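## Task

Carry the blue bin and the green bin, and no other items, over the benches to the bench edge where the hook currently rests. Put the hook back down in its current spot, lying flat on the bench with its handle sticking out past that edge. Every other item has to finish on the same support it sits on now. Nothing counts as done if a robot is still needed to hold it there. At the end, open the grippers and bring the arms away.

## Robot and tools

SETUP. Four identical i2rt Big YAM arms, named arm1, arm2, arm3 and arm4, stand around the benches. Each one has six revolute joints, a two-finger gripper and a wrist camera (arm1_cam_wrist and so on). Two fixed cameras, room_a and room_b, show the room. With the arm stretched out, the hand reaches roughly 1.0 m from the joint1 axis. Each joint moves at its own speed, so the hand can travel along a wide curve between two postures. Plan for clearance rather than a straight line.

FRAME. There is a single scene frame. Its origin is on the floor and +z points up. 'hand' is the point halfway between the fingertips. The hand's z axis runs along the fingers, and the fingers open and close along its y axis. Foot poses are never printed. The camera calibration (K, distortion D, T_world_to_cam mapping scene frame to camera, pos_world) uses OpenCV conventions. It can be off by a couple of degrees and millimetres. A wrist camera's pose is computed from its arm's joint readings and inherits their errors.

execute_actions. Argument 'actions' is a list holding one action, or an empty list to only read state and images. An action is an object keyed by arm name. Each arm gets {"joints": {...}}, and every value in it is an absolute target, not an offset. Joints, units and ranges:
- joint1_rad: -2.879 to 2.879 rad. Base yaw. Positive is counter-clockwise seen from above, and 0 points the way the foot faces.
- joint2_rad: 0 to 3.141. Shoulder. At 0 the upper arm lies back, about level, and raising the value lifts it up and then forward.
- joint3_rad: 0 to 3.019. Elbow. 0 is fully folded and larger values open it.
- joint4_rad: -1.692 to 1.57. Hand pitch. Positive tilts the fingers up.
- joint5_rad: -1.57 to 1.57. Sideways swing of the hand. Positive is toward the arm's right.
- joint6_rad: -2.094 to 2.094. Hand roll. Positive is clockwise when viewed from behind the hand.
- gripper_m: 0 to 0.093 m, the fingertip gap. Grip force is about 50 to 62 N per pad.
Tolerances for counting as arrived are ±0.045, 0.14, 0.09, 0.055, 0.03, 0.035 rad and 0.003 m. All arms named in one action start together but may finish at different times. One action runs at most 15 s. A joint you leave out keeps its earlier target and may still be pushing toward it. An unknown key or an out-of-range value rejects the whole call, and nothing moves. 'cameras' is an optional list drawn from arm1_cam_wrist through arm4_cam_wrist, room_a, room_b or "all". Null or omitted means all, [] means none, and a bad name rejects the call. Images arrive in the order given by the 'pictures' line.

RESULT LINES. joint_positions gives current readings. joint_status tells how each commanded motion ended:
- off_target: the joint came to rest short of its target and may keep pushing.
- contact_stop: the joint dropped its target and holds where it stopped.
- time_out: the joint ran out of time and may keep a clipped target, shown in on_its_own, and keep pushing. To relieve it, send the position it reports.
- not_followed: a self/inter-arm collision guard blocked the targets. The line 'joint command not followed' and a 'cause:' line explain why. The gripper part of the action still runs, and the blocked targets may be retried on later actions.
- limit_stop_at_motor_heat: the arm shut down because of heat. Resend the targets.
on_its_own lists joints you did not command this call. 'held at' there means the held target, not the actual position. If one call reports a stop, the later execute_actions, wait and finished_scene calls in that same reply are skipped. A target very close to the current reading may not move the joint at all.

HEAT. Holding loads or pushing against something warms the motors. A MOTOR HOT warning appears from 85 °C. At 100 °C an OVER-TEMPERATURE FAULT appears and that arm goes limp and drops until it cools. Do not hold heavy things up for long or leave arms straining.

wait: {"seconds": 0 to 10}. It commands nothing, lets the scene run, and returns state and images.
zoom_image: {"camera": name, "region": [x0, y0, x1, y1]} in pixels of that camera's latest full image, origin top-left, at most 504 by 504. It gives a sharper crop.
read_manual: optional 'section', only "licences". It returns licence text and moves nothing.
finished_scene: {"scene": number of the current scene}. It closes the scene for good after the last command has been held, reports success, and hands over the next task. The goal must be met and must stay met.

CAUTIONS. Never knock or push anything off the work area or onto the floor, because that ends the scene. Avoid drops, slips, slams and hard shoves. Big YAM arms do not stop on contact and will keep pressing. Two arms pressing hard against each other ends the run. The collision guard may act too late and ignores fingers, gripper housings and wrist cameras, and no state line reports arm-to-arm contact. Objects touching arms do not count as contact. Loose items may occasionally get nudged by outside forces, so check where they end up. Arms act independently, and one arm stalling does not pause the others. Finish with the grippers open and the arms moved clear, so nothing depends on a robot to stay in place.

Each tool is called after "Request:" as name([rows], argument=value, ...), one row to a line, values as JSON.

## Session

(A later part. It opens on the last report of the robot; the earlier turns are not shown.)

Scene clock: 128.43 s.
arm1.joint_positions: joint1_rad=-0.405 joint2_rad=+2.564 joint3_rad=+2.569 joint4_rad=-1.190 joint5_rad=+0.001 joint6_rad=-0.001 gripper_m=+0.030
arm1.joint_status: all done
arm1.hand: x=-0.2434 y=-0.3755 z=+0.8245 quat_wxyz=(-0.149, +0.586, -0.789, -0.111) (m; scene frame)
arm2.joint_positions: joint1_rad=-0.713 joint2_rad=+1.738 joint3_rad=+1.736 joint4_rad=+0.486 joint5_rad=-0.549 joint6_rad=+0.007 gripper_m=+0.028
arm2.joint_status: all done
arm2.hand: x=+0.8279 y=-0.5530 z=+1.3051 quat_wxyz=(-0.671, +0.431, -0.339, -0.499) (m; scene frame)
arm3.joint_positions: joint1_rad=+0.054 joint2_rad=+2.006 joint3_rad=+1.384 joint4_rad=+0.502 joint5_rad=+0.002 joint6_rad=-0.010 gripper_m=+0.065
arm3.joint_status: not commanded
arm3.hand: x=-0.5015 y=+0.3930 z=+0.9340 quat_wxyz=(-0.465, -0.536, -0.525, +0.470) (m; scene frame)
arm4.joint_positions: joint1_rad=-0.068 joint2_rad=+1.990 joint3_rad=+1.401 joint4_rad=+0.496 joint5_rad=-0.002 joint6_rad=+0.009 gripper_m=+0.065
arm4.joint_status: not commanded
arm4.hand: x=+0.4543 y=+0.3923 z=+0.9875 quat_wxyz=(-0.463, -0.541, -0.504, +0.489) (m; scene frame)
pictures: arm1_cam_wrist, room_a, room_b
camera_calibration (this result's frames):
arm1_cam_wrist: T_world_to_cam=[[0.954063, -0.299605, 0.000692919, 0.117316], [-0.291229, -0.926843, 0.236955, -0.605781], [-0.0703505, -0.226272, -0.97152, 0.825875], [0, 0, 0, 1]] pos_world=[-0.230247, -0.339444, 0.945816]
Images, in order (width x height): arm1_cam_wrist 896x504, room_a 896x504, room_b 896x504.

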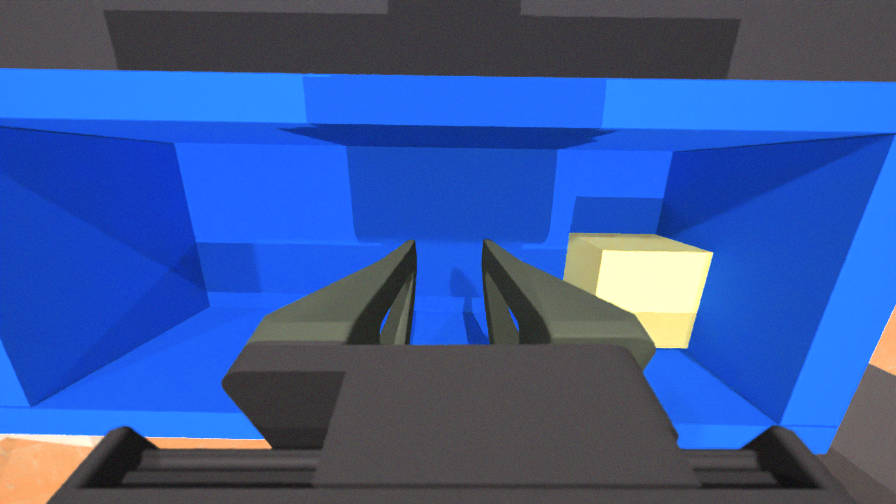

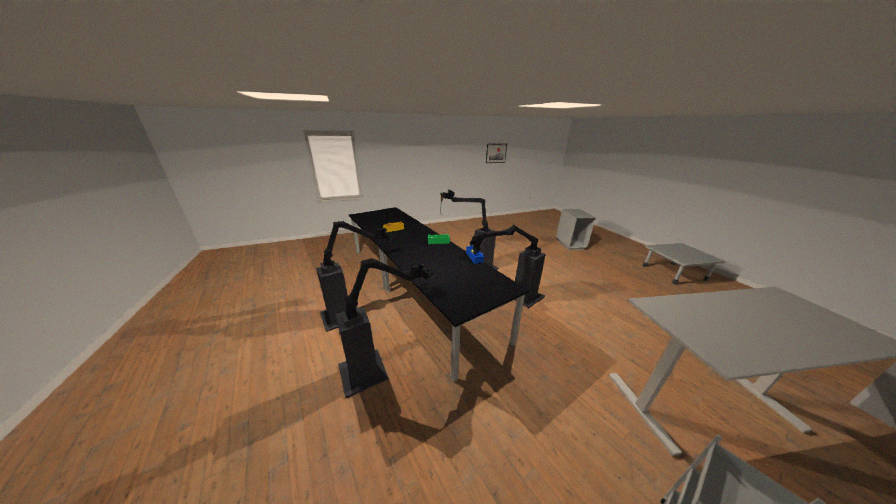

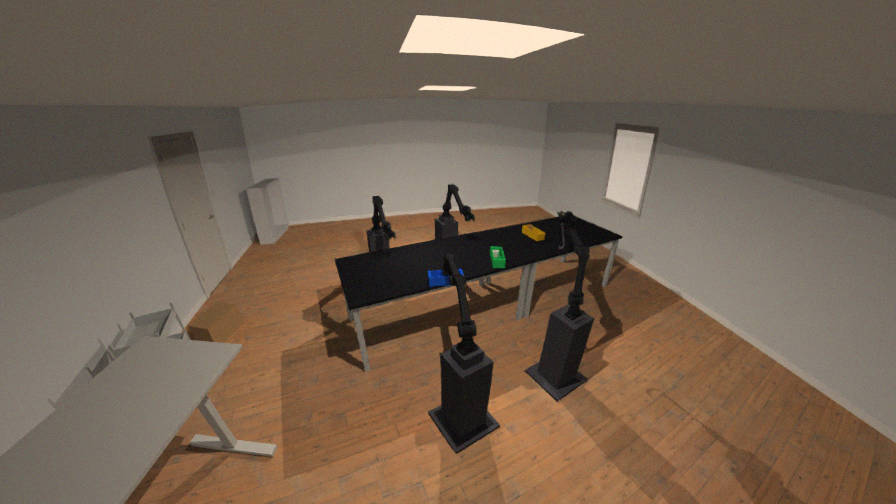

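Request:
execute_actions([
  {"arm1":{"joints":{"joint4_rad":-0.93}},"arm2":{"joints":{"joint1_rad":-0.66,"joint2_rad":2.2,"joint3_rad":2.27,"joint4_rad":0.15}}},
], cameras=["room_a","room_b","arm1_cam_wrist"])

Request:
zoom_image(camera="room_a", region=[400, 180, 520, 280])

Scene clock: 131.33 s.
arm1.joint_positions: joint1_rad=-0.405 joint2_rad=+2.564 joint3_rad=+2.569 joint4_rad=-0.952 joint5_rad=+0.001 joint6_rad=-0.001 gripper_m=+0.030
arm1.joint_status: all done
arm1.hand: x=-0.2284 y=-0.3262 z=+0.8521 quat_wxyz=(-0.241, +0.568, -0.766, -0.180) (m; scene frame)
arm2.joint_positions: joint1_rad=-0.661 joint2_rad=+2.232 joint3_rad=+2.177 joint4_rad=+0.137 joint5_rad=-0.551 joint6_rad=+0.007 gripper_m=+0.028
arm2.joint_status: joint3_rad time_out (moved +0.442 of +0.534); the others done
arm2.on_its_own: joint3_rad reads +2.177 and still pushes toward +2.270 since a time_out
arm2.hand: x=+0.8933 y=-0.3844 z=+1.0960 quat_wxyz=(-0.535, +0.484, -0.479, -0.499) (m; scene frame)
arm3.joint_positions: joint1_rad=+0.054 joint2_rad=+2.006 joint3_rad=+1.384 joint4_rad=+0.502 joint5_rad=+0.002 joint6_rad=-0.010 gripper_m=+0.065
arm3.joint_status: not commanded
arm3.hand: x=-0.5015 y=+0.3930 z=+0.9340 quat_wxyz=(-0.465, -0.536, -0.525, +0.470) (m; scene frame)
arm4.joint_positions: joint1_rad=-0.068 joint2_rad=+1.990 joint3_rad=+1.401 joint4_rad=+0.496 joint5_rad=-0.002 joint6_rad=+0.009 gripper_m=+0.065
arm4.joint_status: not commanded
arm4.hand: x=+0.4543 y=+0.3923 z=+0.9875 quat_wxyz=(-0.463, -0.541, -0.504, +0.489) (m; scene frame)
pictures: arm1_cam_wrist, room_a, room_b
camera_calibration (this result's frames):
arm1_cam_wrist: T_world_to_cam=[[0.953968, -0.299903, -0.00172178, 0.119697], [-0.299902, -0.95397, 0.000820438, -0.37184], [-0.00188858, -0.000266306, -0.999998, 0.978517], [0, 0, 0, 1]] pos_world=[-0.223855, -0.318566, 0.979026]
Images, in order (width x height): arm1_cam_wrist 896x504, room_a 896x504, room_b 896x504.

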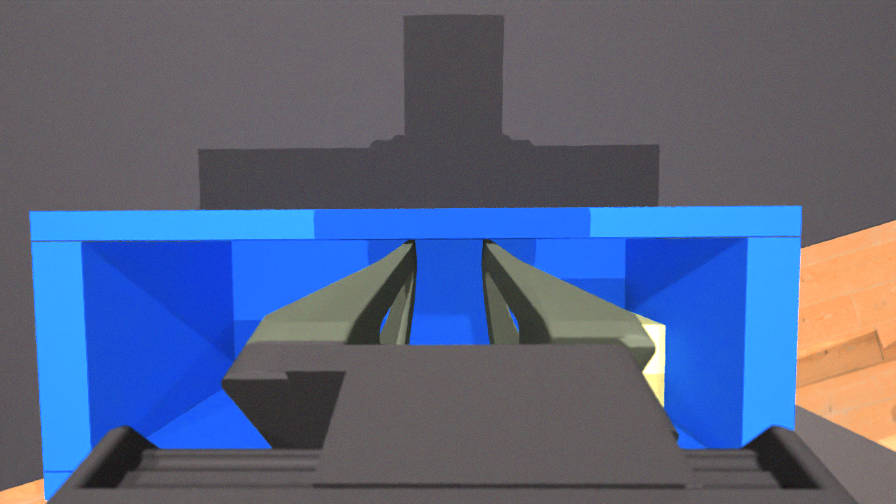

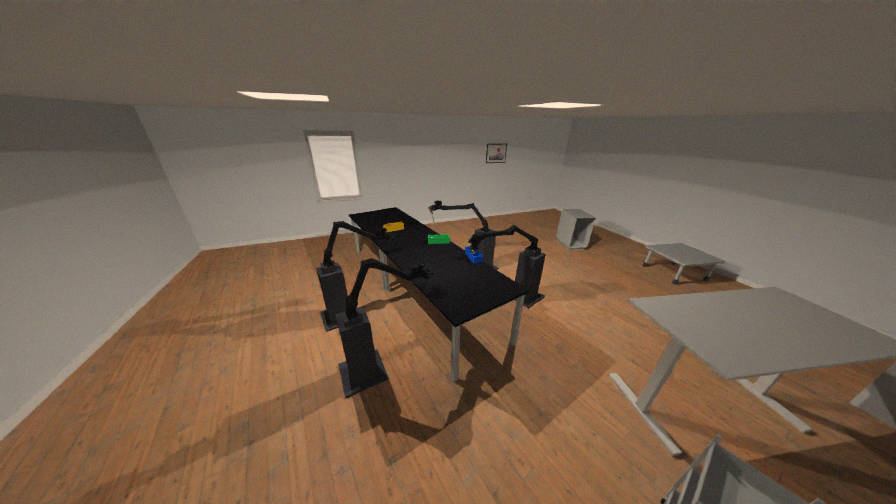

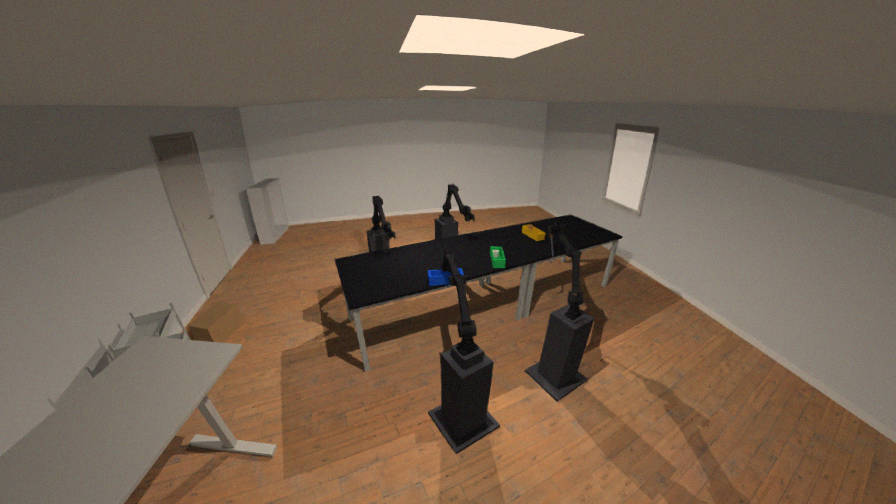

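Region (400, 180, 520, 280) of room_a's 896x504 image, scaled by 4.200, with more detail than that image has.

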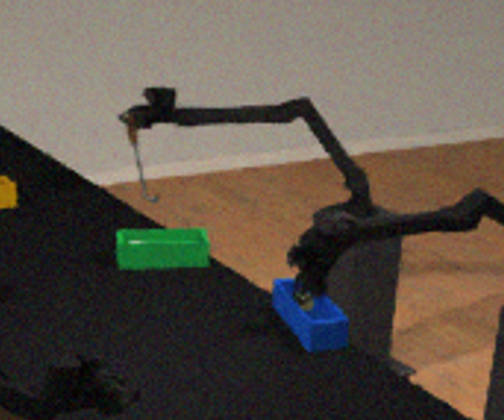

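Request:
execute_actions([
  {"arm1":{"joints":{"joint4_rad":-0.72,"joint2_rad":2.62}},"arm2":{"joints":{"joint1_rad":-0.58,"joint5_rad":-0.1,"joint2_rad":2.28,"joint3_rad":2.02,"joint4_rad":1.3}}},
], cameras=["arm1_cam_wrist"])

Request:
execute_actions([
  {"arm1":{"joints":{"joint4_rad":-0.85,"joint2_rad":2.3}},"arm2":{"joints":{"joint2_rad":2.48,"joint4_rad":1.45}}},
], cameras=["room_a","arm1_cam_wrist"])

Request:
zoom_image(camera="room_a", region=[400, 180, 520, 280])

Scene clock: 134.80 s.
arm1.joint_positions: joint1_rad=-0.405 joint2_rad=+2.612 joint3_rad=+2.569 joint4_rad=-0.742 joint5_rad=+0.001 joint6_rad=-0.001 gripper_m=+0.030
arm1.joint_status: all done
arm1.hand: x=-0.2178 y=-0.2913 z=+0.8414 quat_wxyz=(-0.302, +0.552, -0.744, -0.225) (m; scene frame)
arm2.joint_positions: joint1_rad=-0.572 joint2_rad=+2.386 joint3_rad=+1.963 joint4_rad=+1.196 joint5_rad=-0.106 joint6_rad=+0.002 gripper_m=+0.028
arm2.joint_status: joint4_rad time_out (moved +1.060 of +1.163); the others done
arm2.on_its_own: joint4_rad reads +1.196 and still pushes toward +1.300 since a time_out
arm2.hand: x=+0.8636 y=-0.4202 z=+1.0658 quat_wxyz=(-0.779, +0.241, -0.306, -0.490) (m; scene frame)
arm3.joint_positions: joint1_rad=+0.054 joint2_rad=+2.006 joint3_rad=+1.384 joint4_rad=+0.502 joint5_rad=+0.002 joint6_rad=-0.010 gripper_m=+0.065
arm3.joint_status: not commanded
arm3.hand: x=-0.5015 y=+0.3930 z=+0.9340 quat_wxyz=(-0.465, -0.536, -0.525, +0.470) (m; scene frame)
arm4.joint_positions: joint1_rad=-0.068 joint2_rad=+1.990 joint3_rad=+1.401 joint4_rad=+0.496 joint5_rad=-0.002 joint6_rad=+0.009 gripper_m=+0.065
arm4.joint_status: not commanded
arm4.hand: x=+0.4543 y=+0.3923 z=+0.9875 quat_wxyz=(-0.463, -0.541, -0.504, +0.489) (m; scene frame)
pictures: arm1_cam_wrist
camera_calibration (this result's frames):
arm1_cam_wrist: T_world_to_cam=[[0.953999, -0.29979, -0.00336379, 0.121493], [-0.296467, -0.941635, -0.159469, -0.196142], [0.0446399, 0.153131, -0.987197, 1.01186], [0, 0, 0, 1]] pos_world=[-0.219223, -0.303219, 0.96804]
Images, in order (width x height): arm1_cam_wrist 896x504.

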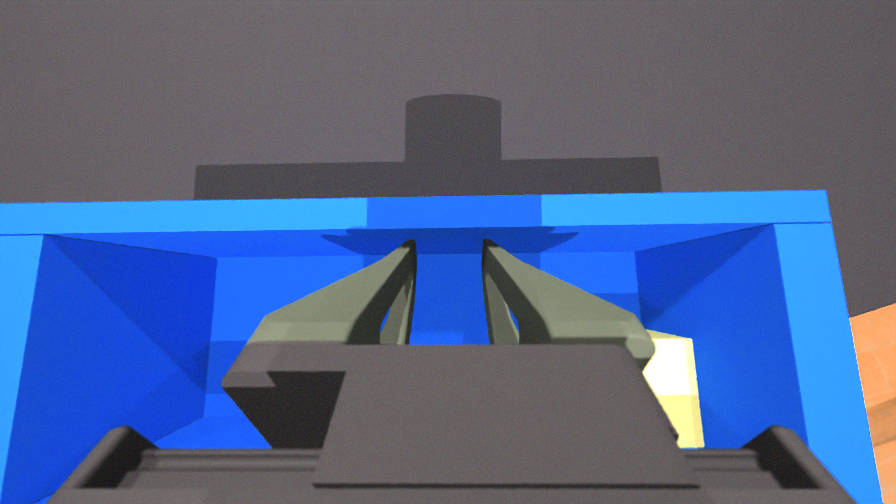

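not run: a stop came earlier in this reply.

This scene's latest camera images include none from room_a. They are from: arm1_cam_wrist. Call execute_actions without "cameras", or with room_a in "cameras", to get its image.

Request:
execute_actions(actions=[], cameras=[])

Request:
execute_actions([
  {"arm1":{"joints":{"joint2_rad":2.2}},"arm2":{"joints":{"joint1_rad":-0.704,"joint2_rad":2.45,"joint3_rad":1.8,"joint4_rad":1.2,"joint5_rad":-0.55}},"arm3":{"joints":{"joint2_rad":1.2,"joint3_rad":0.8}},"arm4":{"joints":{"joint2_rad":1.2,"joint3_rad":0.8}}},
], cameras=["room_a","room_b"])

Request:
execute_actions([
  {"arm1":{"joints":{"joint2_rad":1.2,"joint3_rad":0.8}},"arm2":{"joints":{"joint3_rad":1.73,"joint4_rad":0.75}}},
], cameras=["room_a","room_b","arm2_cam_wrist"])

Scene clock: 135.87 s.
arm1.joint_positions: joint1_rad=-0.405 joint2_rad=+2.612 joint3_rad=+2.569 joint4_rad=-0.742 joint5_rad=+0.001 joint6_rad=-0.001 gripper_m=+0.030
arm1.joint_status: all done
arm1.hand: x=-0.2178 y=-0.2913 z=+0.8414 quat_wxyz=(-0.302, +0.552, -0.744, -0.225) (m; scene frame)
arm2.joint_positions: joint1_rad=-0.572 joint2_rad=+2.386 joint3_rad=+1.963 joint4_rad=+1.196 joint5_rad=-0.106 joint6_rad=+0.002 gripper_m=+0.028
arm2.joint_status: joint4_rad time_out (moved +1.060 of +1.163); the others done
arm2.on_its_own: joint4_rad reads +1.196 and still pushes toward +1.300 since a time_out
arm2.hand: x=+0.8636 y=-0.4202 z=+1.0658 quat_wxyz=(-0.779, +0.241, -0.306, -0.490) (m; scene frame)
arm3.joint_positions: joint1_rad=+0.054 joint2_rad=+2.006 joint3_rad=+1.384 joint4_rad=+0.502 joint5_rad=+0.002 joint6_rad=-0.010 gripper_m=+0.065
arm3.joint_status: not commanded
arm3.hand: x=-0.5015 y=+0.3930 z=+0.9340 quat_wxyz=(-0.465, -0.536, -0.525, +0.470) (m; scene frame)
arm4.joint_positions: joint1_rad=-0.068 joint2_rad=+1.990 joint3_rad=+1.401 joint4_rad=+0.496 joint5_rad=-0.002 joint6_rad=+0.009 gripper_m=+0.065
arm4.joint_status: not commanded
arm4.hand: x=+0.4543 y=+0.3923 z=+0.9875 quat_wxyz=(-0.463, -0.541, -0.504, +0.489) (m; scene frame)
pictures: none
No camera images: the call's "cameras" was empty. Leave "cameras" out to get every camera's image.

Scene clock: 137.70 s.
arm1.joint_positions: joint1_rad=-0.405 joint2_rad=+2.218 joint3_rad=+2.558 joint4_rad=-0.722 joint5_rad=+0.001 joint6_rad=-0.001 gripper_m=+0.030
arm1.joint_status: all done
arm1.hand: x=-0.2291 y=-0.3307 z=+1.1964 quat_wxyz=(-0.445, +0.495, -0.669, -0.330) (m; scene frame)
arm2.joint_positions: joint1_rad=-0.707 joint2_rad=+2.492 joint3_rad=+1.782 joint4_rad=+1.188 joint5_rad=-0.549 joint6_rad=+0.008 gripper_m=+0.028
arm2.joint_status: all done
arm2.hand: x=+0.8969 y=-0.4527 z=+0.8685 quat_wxyz=(-0.668, +0.433, -0.341, -0.501) (m; scene frame)
arm3.joint_positions: joint1_rad=+0.054 joint2_rad=+1.191 joint3_rad=+0.808 joint4_rad=+0.502 joint5_rad=+0.002 joint6_rad=-0.010 gripper_m=+0.065
arm3.joint_status: all done
arm3.hand: x=-0.5006 y=+0.6462 z=+1.1361 quat_wxyz=(-0.523, -0.477, -0.465, +0.531) (m; scene frame)
arm4.joint_positions: joint1_rad=-0.068 joint2_rad=+1.194 joint3_rad=+0.804 joint4_rad=+0.494 joint5_rad=-0.002 joint6_rad=+0.009 gripper_m=+0.065
arm4.joint_status: all done
arm4.hand: x=+0.4709 y=+0.6487 z=+1.1623 quat_wxyz=(-0.511, -0.490, -0.456, +0.539) (m; scene frame)
pictures: room_a, room_b
Images, in order (width x height): room_a 896x504, room_b 896x504.

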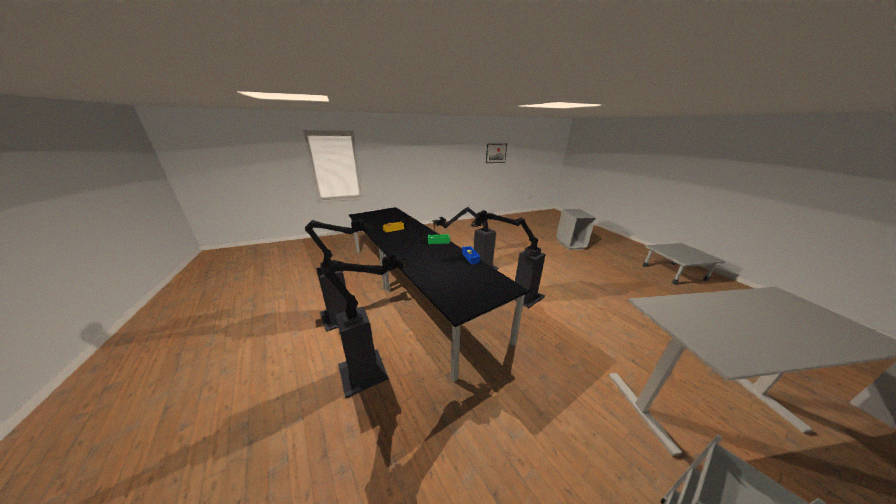

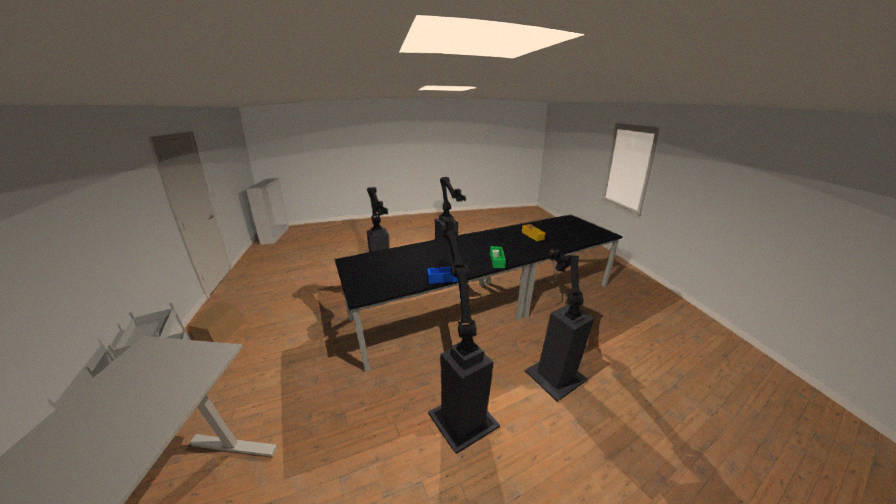

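Scene clock: 139.77 s.
arm1.joint_positions: joint1_rad=-0.405 joint2_rad=+1.214 joint3_rad=+0.796 joint4_rad=-0.720 joint5_rad=+0.001 joint6_rad=-0.001 gripper_m=+0.030
arm1.joint_status: all done
arm1.hand: x=-0.3721 y=-0.8006 z=+0.9068 quat_wxyz=(-0.167, +0.583, -0.785, -0.124) (m; scene frame)
arm2.joint_positions: joint1_rad=-0.707 joint2_rad=+2.480 joint3_rad=+1.729 joint4_rad=+0.753 joint5_rad=-0.549 joint6_rad=+0.006 gripper_m=+0.028
arm2.joint_status: all done
arm2.hand: x=+0.9044 y=-0.4428 z=+0.7605 quat_wxyz=(-0.520, +0.479, -0.519, -0.481) (m; scene frame)
arm3.joint_positions: joint1_rad=+0.054 joint2_rad=+1.191 joint3_rad=+0.808 joint4_rad=+0.502 joint5_rad=+0.002 joint6_rad=-0.010 gripper_m=+0.065
arm3.joint_status: not commanded
arm3.hand: x=-0.5006 y=+0.6462 z=+1.1361 quat_wxyz=(-0.523, -0.477, -0.465, +0.531) (m; scene frame)
arm4.joint_positions: joint1_rad=-0.068 joint2_rad=+1.194 joint3_rad=+0.804 joint4_rad=+0.494 joint5_rad=-0.002 joint6_rad=+0.009 gripper_m=+0.065
arm4.joint_status: not commanded
arm4.hand: x=+0.4709 y=+0.6487 z=+1.1623 quat_wxyz=(-0.511, -0.490, -0.456, +0.539) (m; scene frame)
pictures: arm2_cam_wrist, room_a, room_b
camera_calibration (this result's frames):
arm2_cam_wrist: T_world_to_cam=[[0.997543, -0.0693713, -0.00974887, -0.926824], [-0.0485169, -0.583765, -0.810472, 0.402091], [0.0505324, 0.808954, -0.585697, 0.878726], [0, 0, 0, 1]] pos_world=[0.899651, -0.540417, 0.831515]
Images, in order (width x height): arm2_cam_wrist 896x504, room_a 896x504, room_b 896x504.

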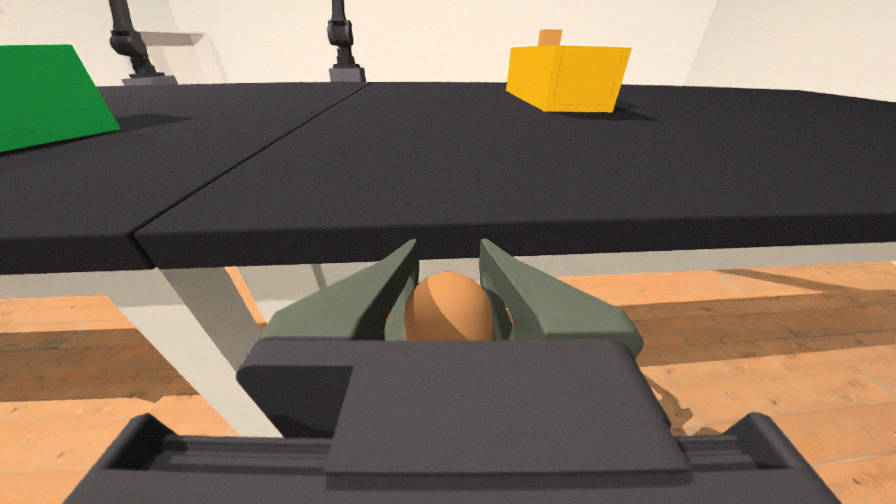

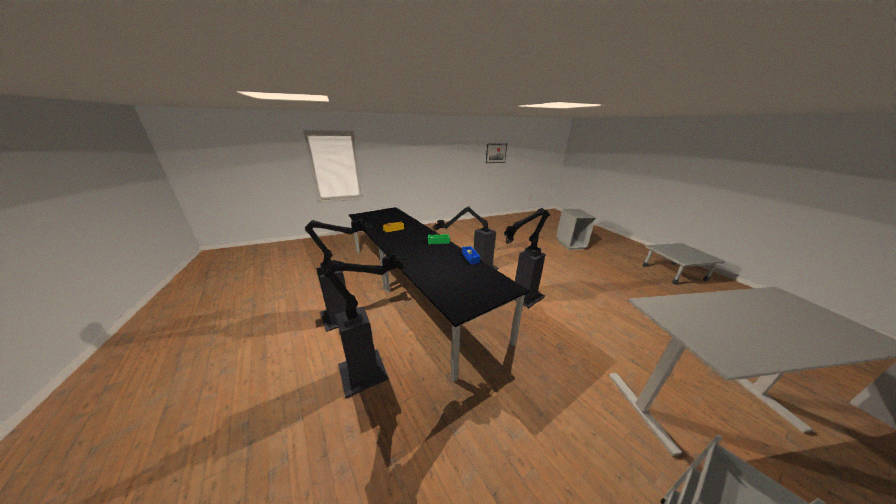

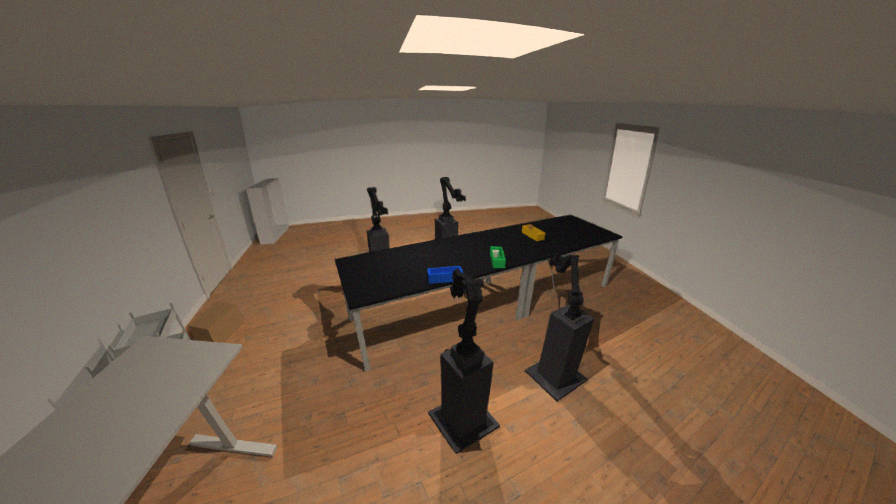

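Request:
execute_actions([
  {"arm2":{"joints":{"joint2_rad":1.9,"joint3_rad":1.0}}},
], cameras=[])

Request:
execute_actions([
  {"arm2":{"joints":{"joint1_rad":-0.6,"joint2_rad":1.5,"joint3_rad":1.3,"joint5_rad":0}}},
], cameras=[])

Request:
execute_actions([
  {"arm2":{"joints":{"joint3_rad":1.5,"joint4_rad":1.4}}},
], cameras=["room_a","room_b"])

Request:
zoom_image(camera="room_b", region=[480,150,680,330])

Scene clock: 142.07 s.
arm1.joint_positions: joint1_rad=-0.405 joint2_rad=+1.214 joint3_rad=+0.796 joint4_rad=-0.720 joint5_rad=+0.001 joint6_rad=-0.001 gripper_m=+0.030
arm1.joint_status: not commanded
arm1.hand: x=-0.3721 y=-0.8006 z=+0.9068 quat_wxyz=(-0.167, +0.583, -0.785, -0.124) (m; scene frame)
arm2.joint_positions: joint1_rad=-0.707 joint2_rad=+1.922 joint3_rad=+0.993 joint4_rad=+0.743 joint5_rad=-0.549 joint6_rad=+0.000 gripper_m=+0.027
arm2.joint_status: all done
arm2.hand: x=+0.7860 y=-0.6055 z=+0.8262 quat_wxyz=(-0.454, +0.491, -0.581, -0.464) (m; scene frame)
arm3.joint_positions: joint1_rad=+0.054 joint2_rad=+1.191 joint3_rad=+0.808 joint4_rad=+0.502 joint5_rad=+0.002 joint6_rad=-0.010 gripper_m=+0.065
arm3.joint_status: not commanded
arm3.hand: x=-0.5006 y=+0.6462 z=+1.1361 quat_wxyz=(-0.523, -0.477, -0.465, +0.531) (m; scene frame)
arm4.joint_positions: joint1_rad=-0.068 joint2_rad=+1.194 joint3_rad=+0.804 joint4_rad=+0.494 joint5_rad=-0.002 joint6_rad=+0.009 gripper_m=+0.065
arm4.joint_status: not commanded
arm4.hand: x=+0.4709 y=+0.6487 z=+1.1623 quat_wxyz=(-0.511, -0.490, -0.456, +0.539) (m; scene frame)
pictures: none
No camera images: the call's "cameras" was empty. Leave "cameras" out to get every camera's image.

Scene clock: 143.83 s.
arm1.joint_positions: joint1_rad=-0.405 joint2_rad=+1.214 joint3_rad=+0.796 joint4_rad=-0.720 joint5_rad=+0.001 joint6_rad=-0.001 gripper_m=+0.030
arm1.joint_status: not commanded
arm1.hand: x=-0.3721 y=-0.8006 z=+0.9068 quat_wxyz=(-0.167, +0.583, -0.785, -0.124) (m; scene frame)
arm2.joint_positions: joint1_rad=-0.591 joint2_rad=+1.538 joint3_rad=+1.276 joint4_rad=+0.733 joint5_rad=-0.003 joint6_rad=+0.002 gripper_m=+0.027
arm2.joint_status: all done
arm2.hand: x=+0.7941 y=-0.6134 z=+1.2344 quat_wxyz=(-0.736, +0.265, -0.449, -0.432) (m; scene frame)
arm3.joint_positions: joint1_rad=+0.054 joint2_rad=+1.191 joint3_rad=+0.808 joint4_rad=+0.502 joint5_rad=+0.002 joint6_rad=-0.010 gripper_m=+0.065
arm3.joint_status: not commanded
arm3.hand: x=-0.5006 y=+0.6462 z=+1.1361 quat_wxyz=(-0.523, -0.477, -0.465, +0.531) (m; scene frame)
arm4.joint_positions: joint1_rad=-0.068 joint2_rad=+1.194 joint3_rad=+0.804 joint4_rad=+0.494 joint5_rad=-0.002 joint6_rad=+0.009 gripper_m=+0.065
arm4.joint_status: not commanded
arm4.hand: x=+0.4709 y=+0.6487 z=+1.1623 quat_wxyz=(-0.511, -0.490, -0.456, +0.539) (m; scene frame)
pictures: none
No camera images: the call's "cameras" was empty. Leave "cameras" out to get every camera's image.

Scene clock: 145.87 s.
arm1.joint_positions: joint1_rad=-0.405 joint2_rad=+1.214 joint3_rad=+0.796 joint4_rad=-0.720 joint5_rad=+0.001 joint6_rad=-0.001 gripper_m=+0.030
arm1.joint_status: not commanded
arm1.hand: x=-0.3721 y=-0.8006 z=+0.9068 quat_wxyz=(-0.167, +0.583, -0.785, -0.124) (m; scene frame)
arm2.joint_positions: joint1_rad=-0.591 joint2_rad=+1.513 joint3_rad=+1.424 joint4_rad=+1.370 joint5_rad=-0.003 joint6_rad=+0.002 gripper_m=+0.027
arm2.joint_status: all done
arm2.hand: x=+0.7215 y=-0.7415 z=+1.4246 quat_wxyz=(-0.854, +0.074, -0.122, -0.500) (m; scene frame)
arm3.joint_positions: joint1_rad=+0.054 joint2_rad=+1.191 joint3_rad=+0.808 joint4_rad=+0.502 joint5_rad=+0.002 joint6_rad=-0.010 gripper_m=+0.065
arm3.joint_status: not commanded
arm3.hand: x=-0.5006 y=+0.6462 z=+1.1361 quat_wxyz=(-0.523, -0.477, -0.465, +0.531) (m; scene frame)
arm4.joint_positions: joint1_rad=-0.068 joint2_rad=+1.194 joint3_rad=+0.804 joint4_rad=+0.494 joint5_rad=-0.002 joint6_rad=+0.009 gripper_m=+0.065
arm4.joint_status: not commanded
arm4.hand: x=+0.4709 y=+0.6487 z=+1.1623 quat_wxyz=(-0.511, -0.490, -0.456, +0.539) (m; scene frame)
pictures: room_a, room_b
Images, in order (width x height): room_a 896x504, room_b 896x504.

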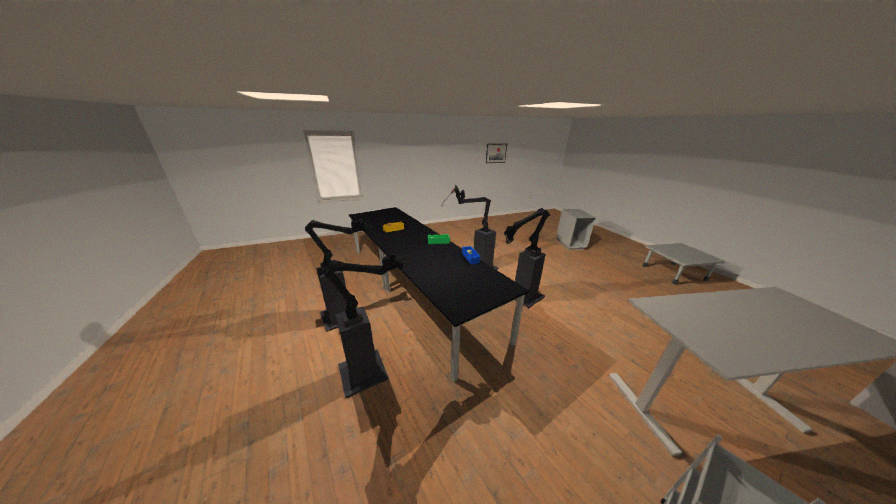

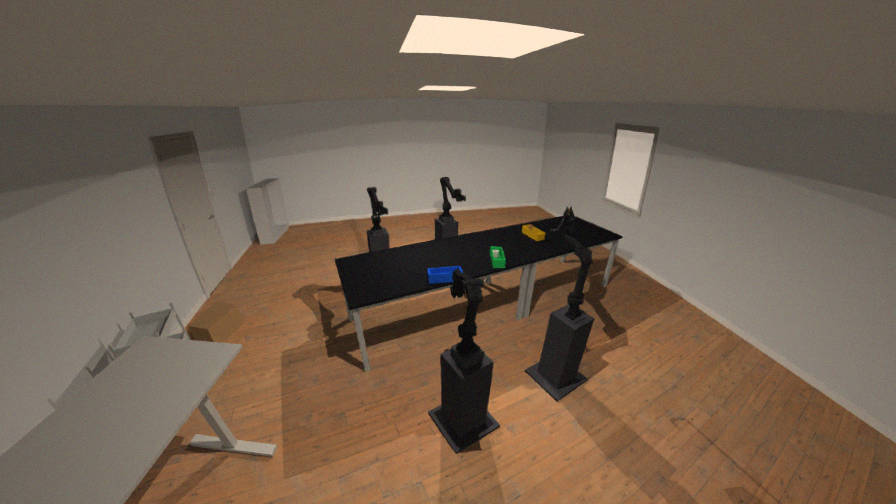

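Region (480, 150, 680, 330) of room_b's 896x504 image, scaled by 2.520, with more detail than that image has; it fills the top 454 rows of this view, and the rest is white.

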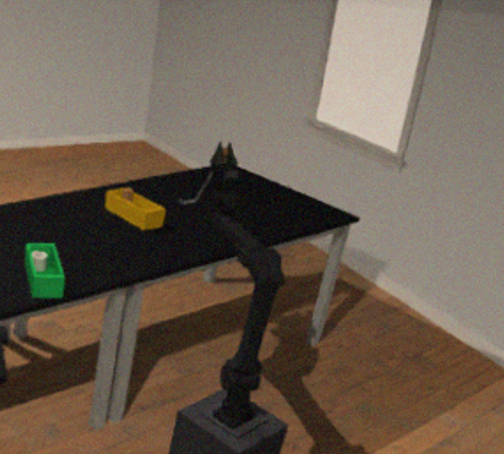

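Request:
execute_actions([
  {"arm2":{"joints":{"joint2_rad":2.2,"joint3_rad":2.05,"joint4_rad":1.55}}},
], cameras=[])

Request:
execute_actions([
  {"arm2":{"joints":{"joint2_rad":2.45,"joint3_rad":2.1}}},
], cameras=["room_a"])

Request:
zoom_image(camera="room_a", region=[380,170,520,280])

Scene clock: 147.97 s.
arm1.joint_positions: joint1_rad=-0.405 joint2_rad=+1.214 joint3_rad=+0.796 joint4_rad=-0.720 joint5_rad=+0.001 joint6_rad=-0.001 gripper_m=+0.030
arm1.joint_status: not commanded
arm1.hand: x=-0.3721 y=-0.8006 z=+0.9068 quat_wxyz=(-0.167, +0.583, -0.785, -0.124) (m; scene frame)
arm2.joint_positions: joint1_rad=-0.591 joint2_rad=+2.228 joint3_rad=+1.968 joint4_rad=+1.530 joint5_rad=-0.003 joint6_rad=+0.002 gripper_m=+0.027
arm2.joint_status: all done
arm2.hand: x=+0.8353 y=-0.5401 z=+1.2359 quat_wxyz=(-0.853, +0.078, -0.127, -0.500) (m; scene frame)
arm3.joint_positions: joint1_rad=+0.054 joint2_rad=+1.191 joint3_rad=+0.808 joint4_rad=+0.502 joint5_rad=+0.002 joint6_rad=-0.010 gripper_m=+0.065
arm3.joint_status: not commanded
arm3.hand: x=-0.5006 y=+0.6462 z=+1.1361 quat_wxyz=(-0.523, -0.477, -0.465, +0.531) (m; scene frame)
arm4.joint_positions: joint1_rad=-0.068 joint2_rad=+1.194 joint3_rad=+0.804 joint4_rad=+0.494 joint5_rad=-0.002 joint6_rad=+0.009 gripper_m=+0.065
arm4.joint_status: not commanded
arm4.hand: x=+0.4709 y=+0.6487 z=+1.1623 quat_wxyz=(-0.511, -0.490, -0.456, +0.539) (m; scene frame)
pictures: none
No camera images: the call's "cameras" was empty. Leave "cameras" out to get every camera's image.

Scene clock: 149.50 s.
arm1.joint_positions: joint1_rad=-0.405 joint2_rad=+1.214 joint3_rad=+0.796 joint4_rad=-0.720 joint5_rad=+0.001 joint6_rad=-0.001 gripper_m=+0.030
arm1.joint_status: not commanded
arm1.hand: x=-0.3721 y=-0.8006 z=+0.9068 quat_wxyz=(-0.167, +0.583, -0.785, -0.124) (m; scene frame)
arm2.joint_positions: joint1_rad=-0.591 joint2_rad=+2.478 joint3_rad=+2.048 joint4_rad=+1.542 joint5_rad=+0.002 joint6_rad=+0.004 gripper_m=+0.027
arm2.joint_status: all done
arm2.hand: x=+0.8707 y=-0.4805 z=+1.0823 quat_wxyz=(-0.840, +0.114, -0.195, -0.493) (m; scene frame)
arm3.joint_positions: joint1_rad=+0.054 joint2_rad=+1.191 joint3_rad=+0.808 joint4_rad=+0.502 joint5_rad=+0.002 joint6_rad=-0.010 gripper_m=+0.065
arm3.joint_status: not commanded
arm3.hand: x=-0.5006 y=+0.6462 z=+1.1361 quat_wxyz=(-0.523, -0.477, -0.465, +0.531) (m; scene frame)
arm4.joint_positions: joint1_rad=-0.068 joint2_rad=+1.194 joint3_rad=+0.804 joint4_rad=+0.494 joint5_rad=-0.002 joint6_rad=+0.009 gripper_m=+0.065
arm4.joint_status: not commanded
arm4.hand: x=+0.4709 y=+0.6487 z=+1.1623 quat_wxyz=(-0.511, -0.490, -0.456, +0.539) (m; scene frame)
pictures: room_a
Images, in order (width x height): room_a 896x504.

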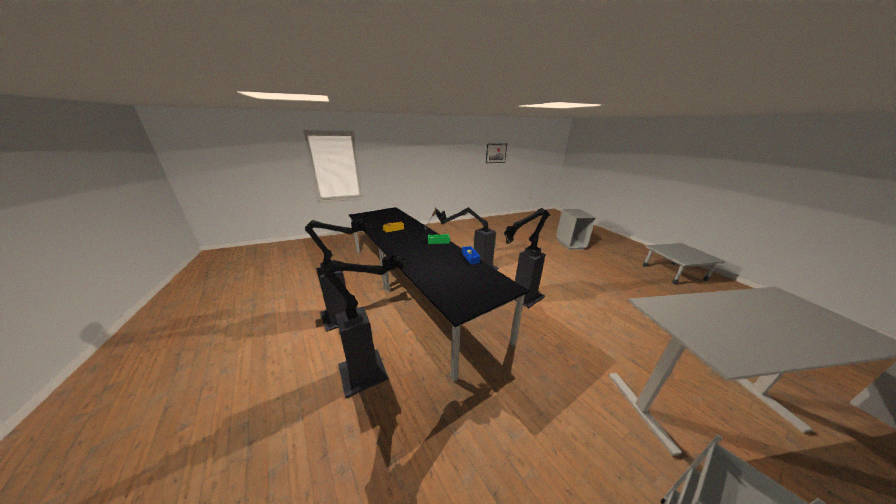

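Region (380, 170, 520, 280) of room_a's 896x504 image, scaled by 3.600, with more detail than that image has; it fills the top 396 rows of this view, and the rest is white.

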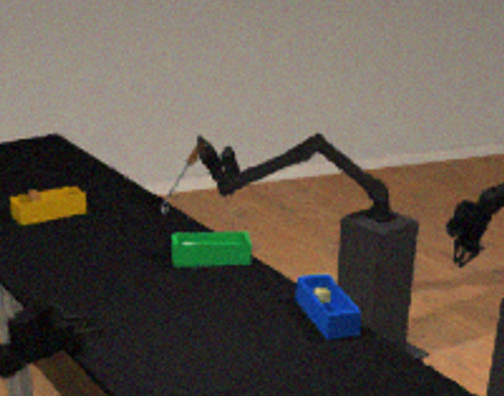

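Request:
execute_actions([
  {"arm2":{"joints":{"joint3_rad":1.75}}},
], cameras=[])

Request:
execute_actions([
  {"arm2":{"joints":{"joint2_rad":2.35,"joint3_rad":1.5,"joint4_rad":1.2}}},
], cameras=["room_a"])

Request:
zoom_image(camera="room_a", region=[380,170,520,280])

Scene clock: 150.77 s.
arm1.joint_positions: joint1_rad=-0.405 joint2_rad=+1.214 joint3_rad=+0.796 joint4_rad=-0.720 joint5_rad=+0.001 joint6_rad=-0.001 gripper_m=+0.030
arm1.joint_status: not commanded
arm1.hand: x=-0.3721 y=-0.8006 z=+0.9068 quat_wxyz=(-0.167, +0.583, -0.785, -0.124) (m; scene frame)
arm2.joint_positions: joint1_rad=-0.591 joint2_rad=+2.432 joint3_rad=+1.762 joint4_rad=+1.554 joint5_rad=+0.002 joint6_rad=+0.006 gripper_m=+0.027
arm2.joint_status: all done
arm2.hand: x=+0.8664 y=-0.4887 z=+0.9893 quat_wxyz=(-0.812, +0.169, -0.290, -0.477) (m; scene frame)
arm3.joint_positions: joint1_rad=+0.054 joint2_rad=+1.191 joint3_rad=+0.808 joint4_rad=+0.502 joint5_rad=+0.002 joint6_rad=-0.010 gripper_m=+0.065
arm3.joint_status: not commanded
arm3.hand: x=-0.5006 y=+0.6462 z=+1.1361 quat_wxyz=(-0.523, -0.477, -0.465, +0.531) (m; scene frame)
arm4.joint_positions: joint1_rad=-0.068 joint2_rad=+1.194 joint3_rad=+0.804 joint4_rad=+0.494 joint5_rad=-0.002 joint6_rad=+0.009 gripper_m=+0.065
arm4.joint_status: not commanded
arm4.hand: x=+0.4709 y=+0.6487 z=+1.1623 quat_wxyz=(-0.511, -0.490, -0.456, +0.539) (m; scene frame)
pictures: none
No camera images: the call's "cameras" was empty. Leave "cameras" out to get every camera's image.

Scene clock: 151.83 s.
arm1.joint_positions: joint1_rad=-0.405 joint2_rad=+1.214 joint3_rad=+0.796 joint4_rad=-0.720 joint5_rad=+0.001 joint6_rad=-0.001 gripper_m=+0.030
arm1.joint_status: not commanded
arm1.hand: x=-0.3721 y=-0.8006 z=+0.9068 quat_wxyz=(-0.167, +0.583, -0.785, -0.124) (m; scene frame)
arm2.joint_positions: joint1_rad=-0.591 joint2_rad=+2.335 joint3_rad=+1.509 joint4_rad=+1.220 joint5_rad=+0.002 joint6_rad=+0.011 gripper_m=+0.027
arm2.joint_status: all done
arm2.hand: x=+0.8718 y=-0.4797 z=+0.8810 quat_wxyz=(-0.717, +0.277, -0.480, -0.423) (m; scene frame)
arm3.joint_positions: joint1_rad=+0.054 joint2_rad=+1.191 joint3_rad=+0.808 joint4_rad=+0.502 joint5_rad=+0.002 joint6_rad=-0.010 gripper_m=+0.065
arm3.joint_status: not commanded
arm3.hand: x=-0.5006 y=+0.6462 z=+1.1361 quat_wxyz=(-0.523, -0.477, -0.465, +0.531) (m; scene frame)
arm4.joint_positions: joint1_rad=-0.068 joint2_rad=+1.194 joint3_rad=+0.804 joint4_rad=+0.494 joint5_rad=-0.002 joint6_rad=+0.009 gripper_m=+0.065
arm4.joint_status: not commanded
arm4.hand: x=+0.4709 y=+0.6487 z=+1.1623 quat_wxyz=(-0.511, -0.490, -0.456, +0.539) (m; scene frame)
pictures: room_a
Images, in order (width x height): room_a 896x504.

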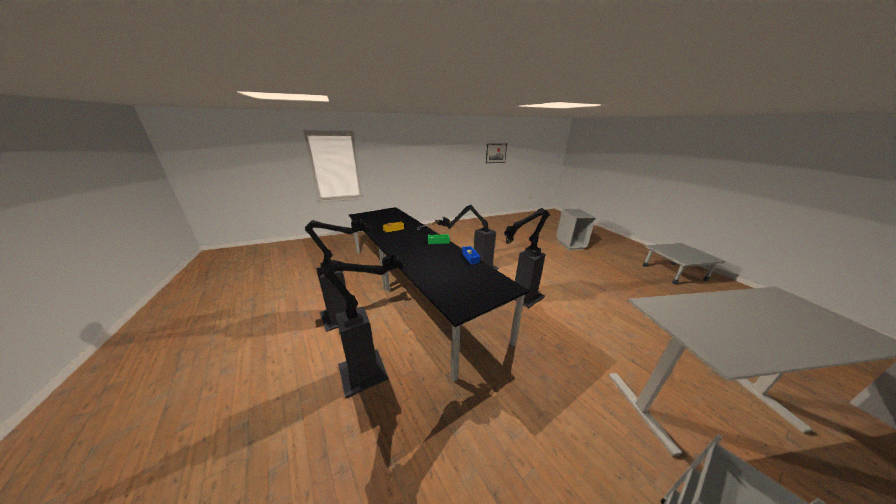

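Region (380, 170, 520, 280) of room_a's 896x504 image, scaled by 3.600, with more detail than that image has; it fills the top 396 rows of this view, and the rest is white.

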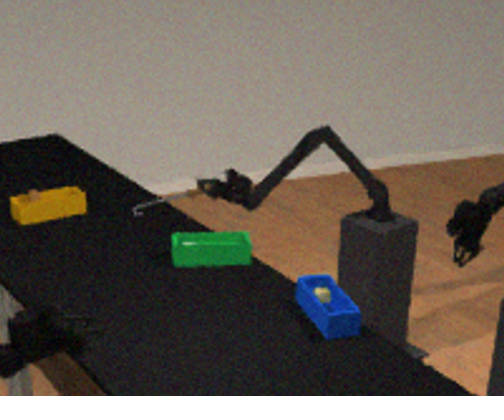

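Works.

Request:
execute_actions([
  {"arm2":{"joints":{"joint1_rad":-0.704,"joint2_rad":2.4,"joint3_rad":1.75,"joint4_rad":0.85,"joint5_rad":-0.55}}},
], cameras=[])

Request:
execute_actions([
  {"arm2":{"joints":{"joint2_rad":2.44,"joint4_rad":0.74}}},
], cameras=["arm2_cam_wrist"])

Scene clock: 153.17 s.
arm1.joint_positions: joint1_rad=-0.405 joint2_rad=+1.214 joint3_rad=+0.796 joint4_rad=-0.720 joint5_rad=+0.001 joint6_rad=-0.001 gripper_m=+0.030
arm1.joint_status: not commanded
arm1.hand: x=-0.3721 y=-0.8006 z=+0.9068 quat_wxyz=(-0.167, +0.583, -0.785, -0.124) (m; scene frame)
arm2.joint_positions: joint1_rad=-0.725 joint2_rad=+2.355 joint3_rad=+1.737 joint4_rad=+0.905 joint5_rad=-0.528 joint6_rad=+0.006 gripper_m=+0.027
arm2.joint_status: all done
arm2.hand: x=+0.9194 y=-0.4526 z=+0.9036 quat_wxyz=(-0.622, +0.444, -0.424, -0.486) (m; scene frame)
arm3.joint_positions: joint1_rad=+0.054 joint2_rad=+1.191 joint3_rad=+0.808 joint4_rad=+0.502 joint5_rad=+0.002 joint6_rad=-0.010 gripper_m=+0.065
arm3.joint_status: not commanded
arm3.hand: x=-0.5006 y=+0.6462 z=+1.1361 quat_wxyz=(-0.523, -0.477, -0.465, +0.531) (m; scene frame)
arm4.joint_positions: joint1_rad=-0.068 joint2_rad=+1.194 joint3_rad=+0.804 joint4_rad=+0.494 joint5_rad=-0.002 joint6_rad=+0.009 gripper_m=+0.065
arm4.joint_status: not commanded
arm4.hand: x=+0.4709 y=+0.6487 z=+1.1623 quat_wxyz=(-0.511, -0.490, -0.456, +0.539) (m; scene frame)
pictures: none
No camera images: the call's "cameras" was empty. Leave "cameras" out to get every camera's image.

Scene clock: 155.03 s.
arm1.joint_positions: joint1_rad=-0.405 joint2_rad=+1.214 joint3_rad=+0.796 joint4_rad=-0.720 joint5_rad=+0.001 joint6_rad=-0.001 gripper_m=+0.030
arm1.joint_status: not commanded
arm1.hand: x=-0.3721 y=-0.8006 z=+0.9068 quat_wxyz=(-0.167, +0.583, -0.785, -0.124) (m; scene frame)
arm2.joint_positions: joint1_rad=-0.725 joint2_rad=+2.354 joint3_rad=+1.764 joint4_rad=+0.827 joint5_rad=-0.531 joint6_rad=+0.013 gripper_m=+0.027
arm2.joint_status: joint4_rad time_out (moved -0.078 of -0.165); the others done
arm2.on_its_own: joint4_rad reads +0.827 and still pushes toward +0.740 since a time_out
arm2.hand: x=+0.9242 y=-0.4456 z=+0.9012 quat_wxyz=(-0.604, +0.449, -0.444, -0.487) (m; scene frame)
arm3.joint_positions: joint1_rad=+0.054 joint2_rad=+1.191 joint3_rad=+0.808 joint4_rad=+0.502 joint5_rad=+0.002 joint6_rad=-0.010 gripper_m=+0.065
arm3.joint_status: not commanded
arm3.hand: x=-0.5006 y=+0.6462 z=+1.1361 quat_wxyz=(-0.523, -0.477, -0.465, +0.531) (m; scene frame)
arm4.joint_positions: joint1_rad=-0.068 joint2_rad=+1.194 joint3_rad=+0.804 joint4_rad=+0.494 joint5_rad=-0.002 joint6_rad=+0.009 gripper_m=+0.065
arm4.joint_status: not commanded
arm4.hand: x=+0.4709 y=+0.6487 z=+1.1623 quat_wxyz=(-0.511, -0.490, -0.456, +0.539) (m; scene frame)
pictures: arm2_cam_wrist
camera_calibration (this result's frames):
arm2_cam_wrist: T_world_to_cam=[[0.98824, -0.112659, 0.103387, -1.05803], [0.0469586, -0.419859, -0.906374, 0.586669], [0.145519, 0.90057, -0.409631, 0.756753], [0, 0, 0, 1]] pos_world=[0.907912, -0.554388, 0.951117]
Images, in order (width x height): arm2_cam_wrist 896x504.

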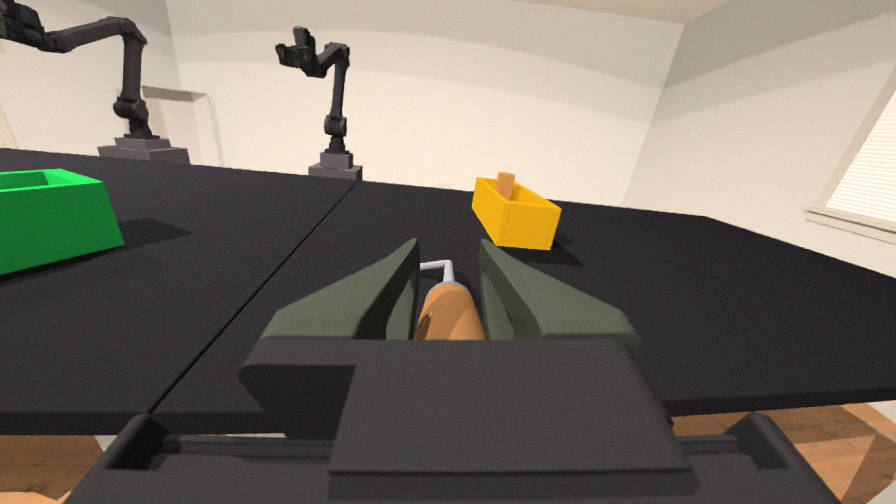

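Request:
execute_actions([
  {"arm2":{"joints":{"joint1_rad":-0.69,"joint2_rad":2.58,"joint4_rad":1.08}}},
], cameras=["arm2_cam_wrist","room_a"])

Request:
zoom_image(camera="room_a", region=[390,190,490,260])

Scene clock: 156.20 s.
arm1.joint_positions: joint1_rad=-0.405 joint2_rad=+1.214 joint3_rad=+0.796 joint4_rad=-0.720 joint5_rad=+0.001 joint6_rad=-0.001 gripper_m=+0.030
arm1.joint_status: not commanded
arm1.hand: x=-0.3721 y=-0.8006 z=+0.9068 quat_wxyz=(-0.167, +0.583, -0.785, -0.124) (m; scene frame)
arm2.joint_positions: joint1_rad=-0.715 joint2_rad=+2.498 joint3_rad=+1.777 joint4_rad=+1.116 joint5_rad=-0.529 joint6_rad=+0.013 gripper_m=+0.027
arm2.joint_status: all done
arm2.hand: x=+0.9097 y=-0.4517 z=+0.8472 quat_wxyz=(-0.649, +0.434, -0.382, -0.495) (m; scene frame)
arm3.joint_positions: joint1_rad=+0.054 joint2_rad=+1.191 joint3_rad=+0.808 joint4_rad=+0.502 joint5_rad=+0.002 joint6_rad=-0.010 gripper_m=+0.065
arm3.joint_status: not commanded
arm3.hand: x=-0.5006 y=+0.6462 z=+1.1361 quat_wxyz=(-0.523, -0.477, -0.465, +0.531) (m; scene frame)
arm4.joint_positions: joint1_rad=-0.068 joint2_rad=+1.194 joint3_rad=+0.804 joint4_rad=+0.494 joint5_rad=-0.002 joint6_rad=+0.009 gripper_m=+0.065
arm4.joint_status: not commanded
arm4.hand: x=+0.4709 y=+0.6487 z=+1.1623 quat_wxyz=(-0.511, -0.490, -0.456, +0.539) (m; scene frame)
pictures: arm2_cam_wrist, room_a
camera_calibration (this result's frames):
arm2_cam_wrist: T_world_to_cam=[[0.976015, -0.121818, 0.180428, -1.09711], [0.136811, -0.301462, -0.943612, 0.539133], [0.169341, 0.945664, -0.277565, 0.629085], [0, 0, 0, 1]] pos_world=[0.890503, -0.566023, 0.881293]
Images, in order (width x height): arm2_cam_wrist 896x504, room_a 896x504.

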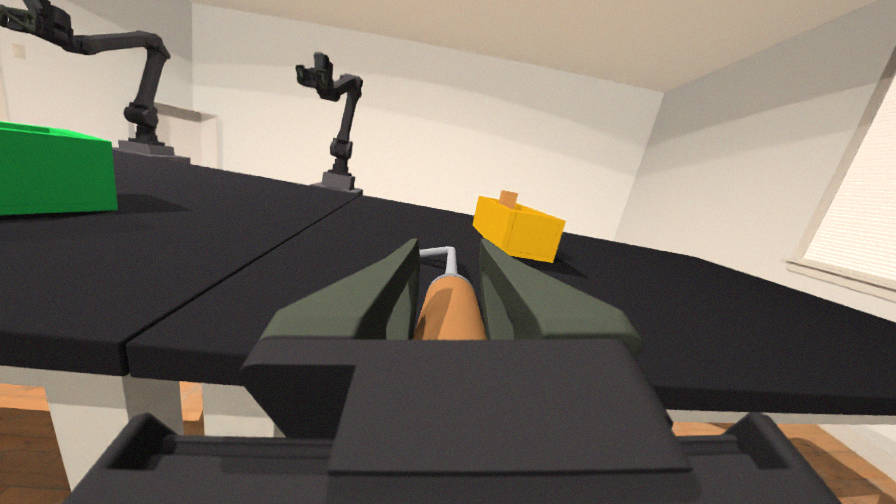

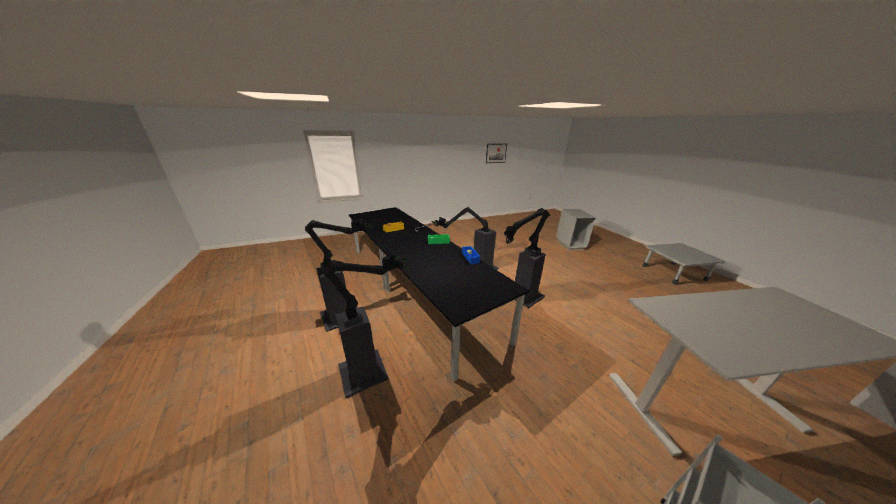

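Region (390, 190, 490, 260) of room_a's 896x504 image, scaled by 5.040, with more detail than that image has; it fills the top 353 rows of this view, and the rest is white.

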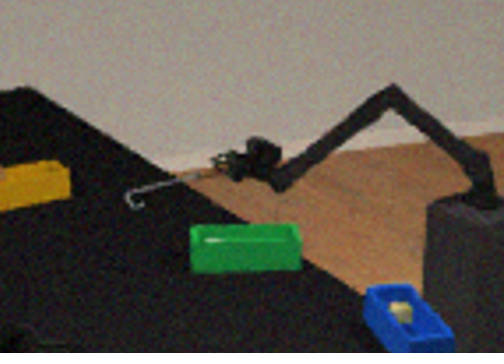

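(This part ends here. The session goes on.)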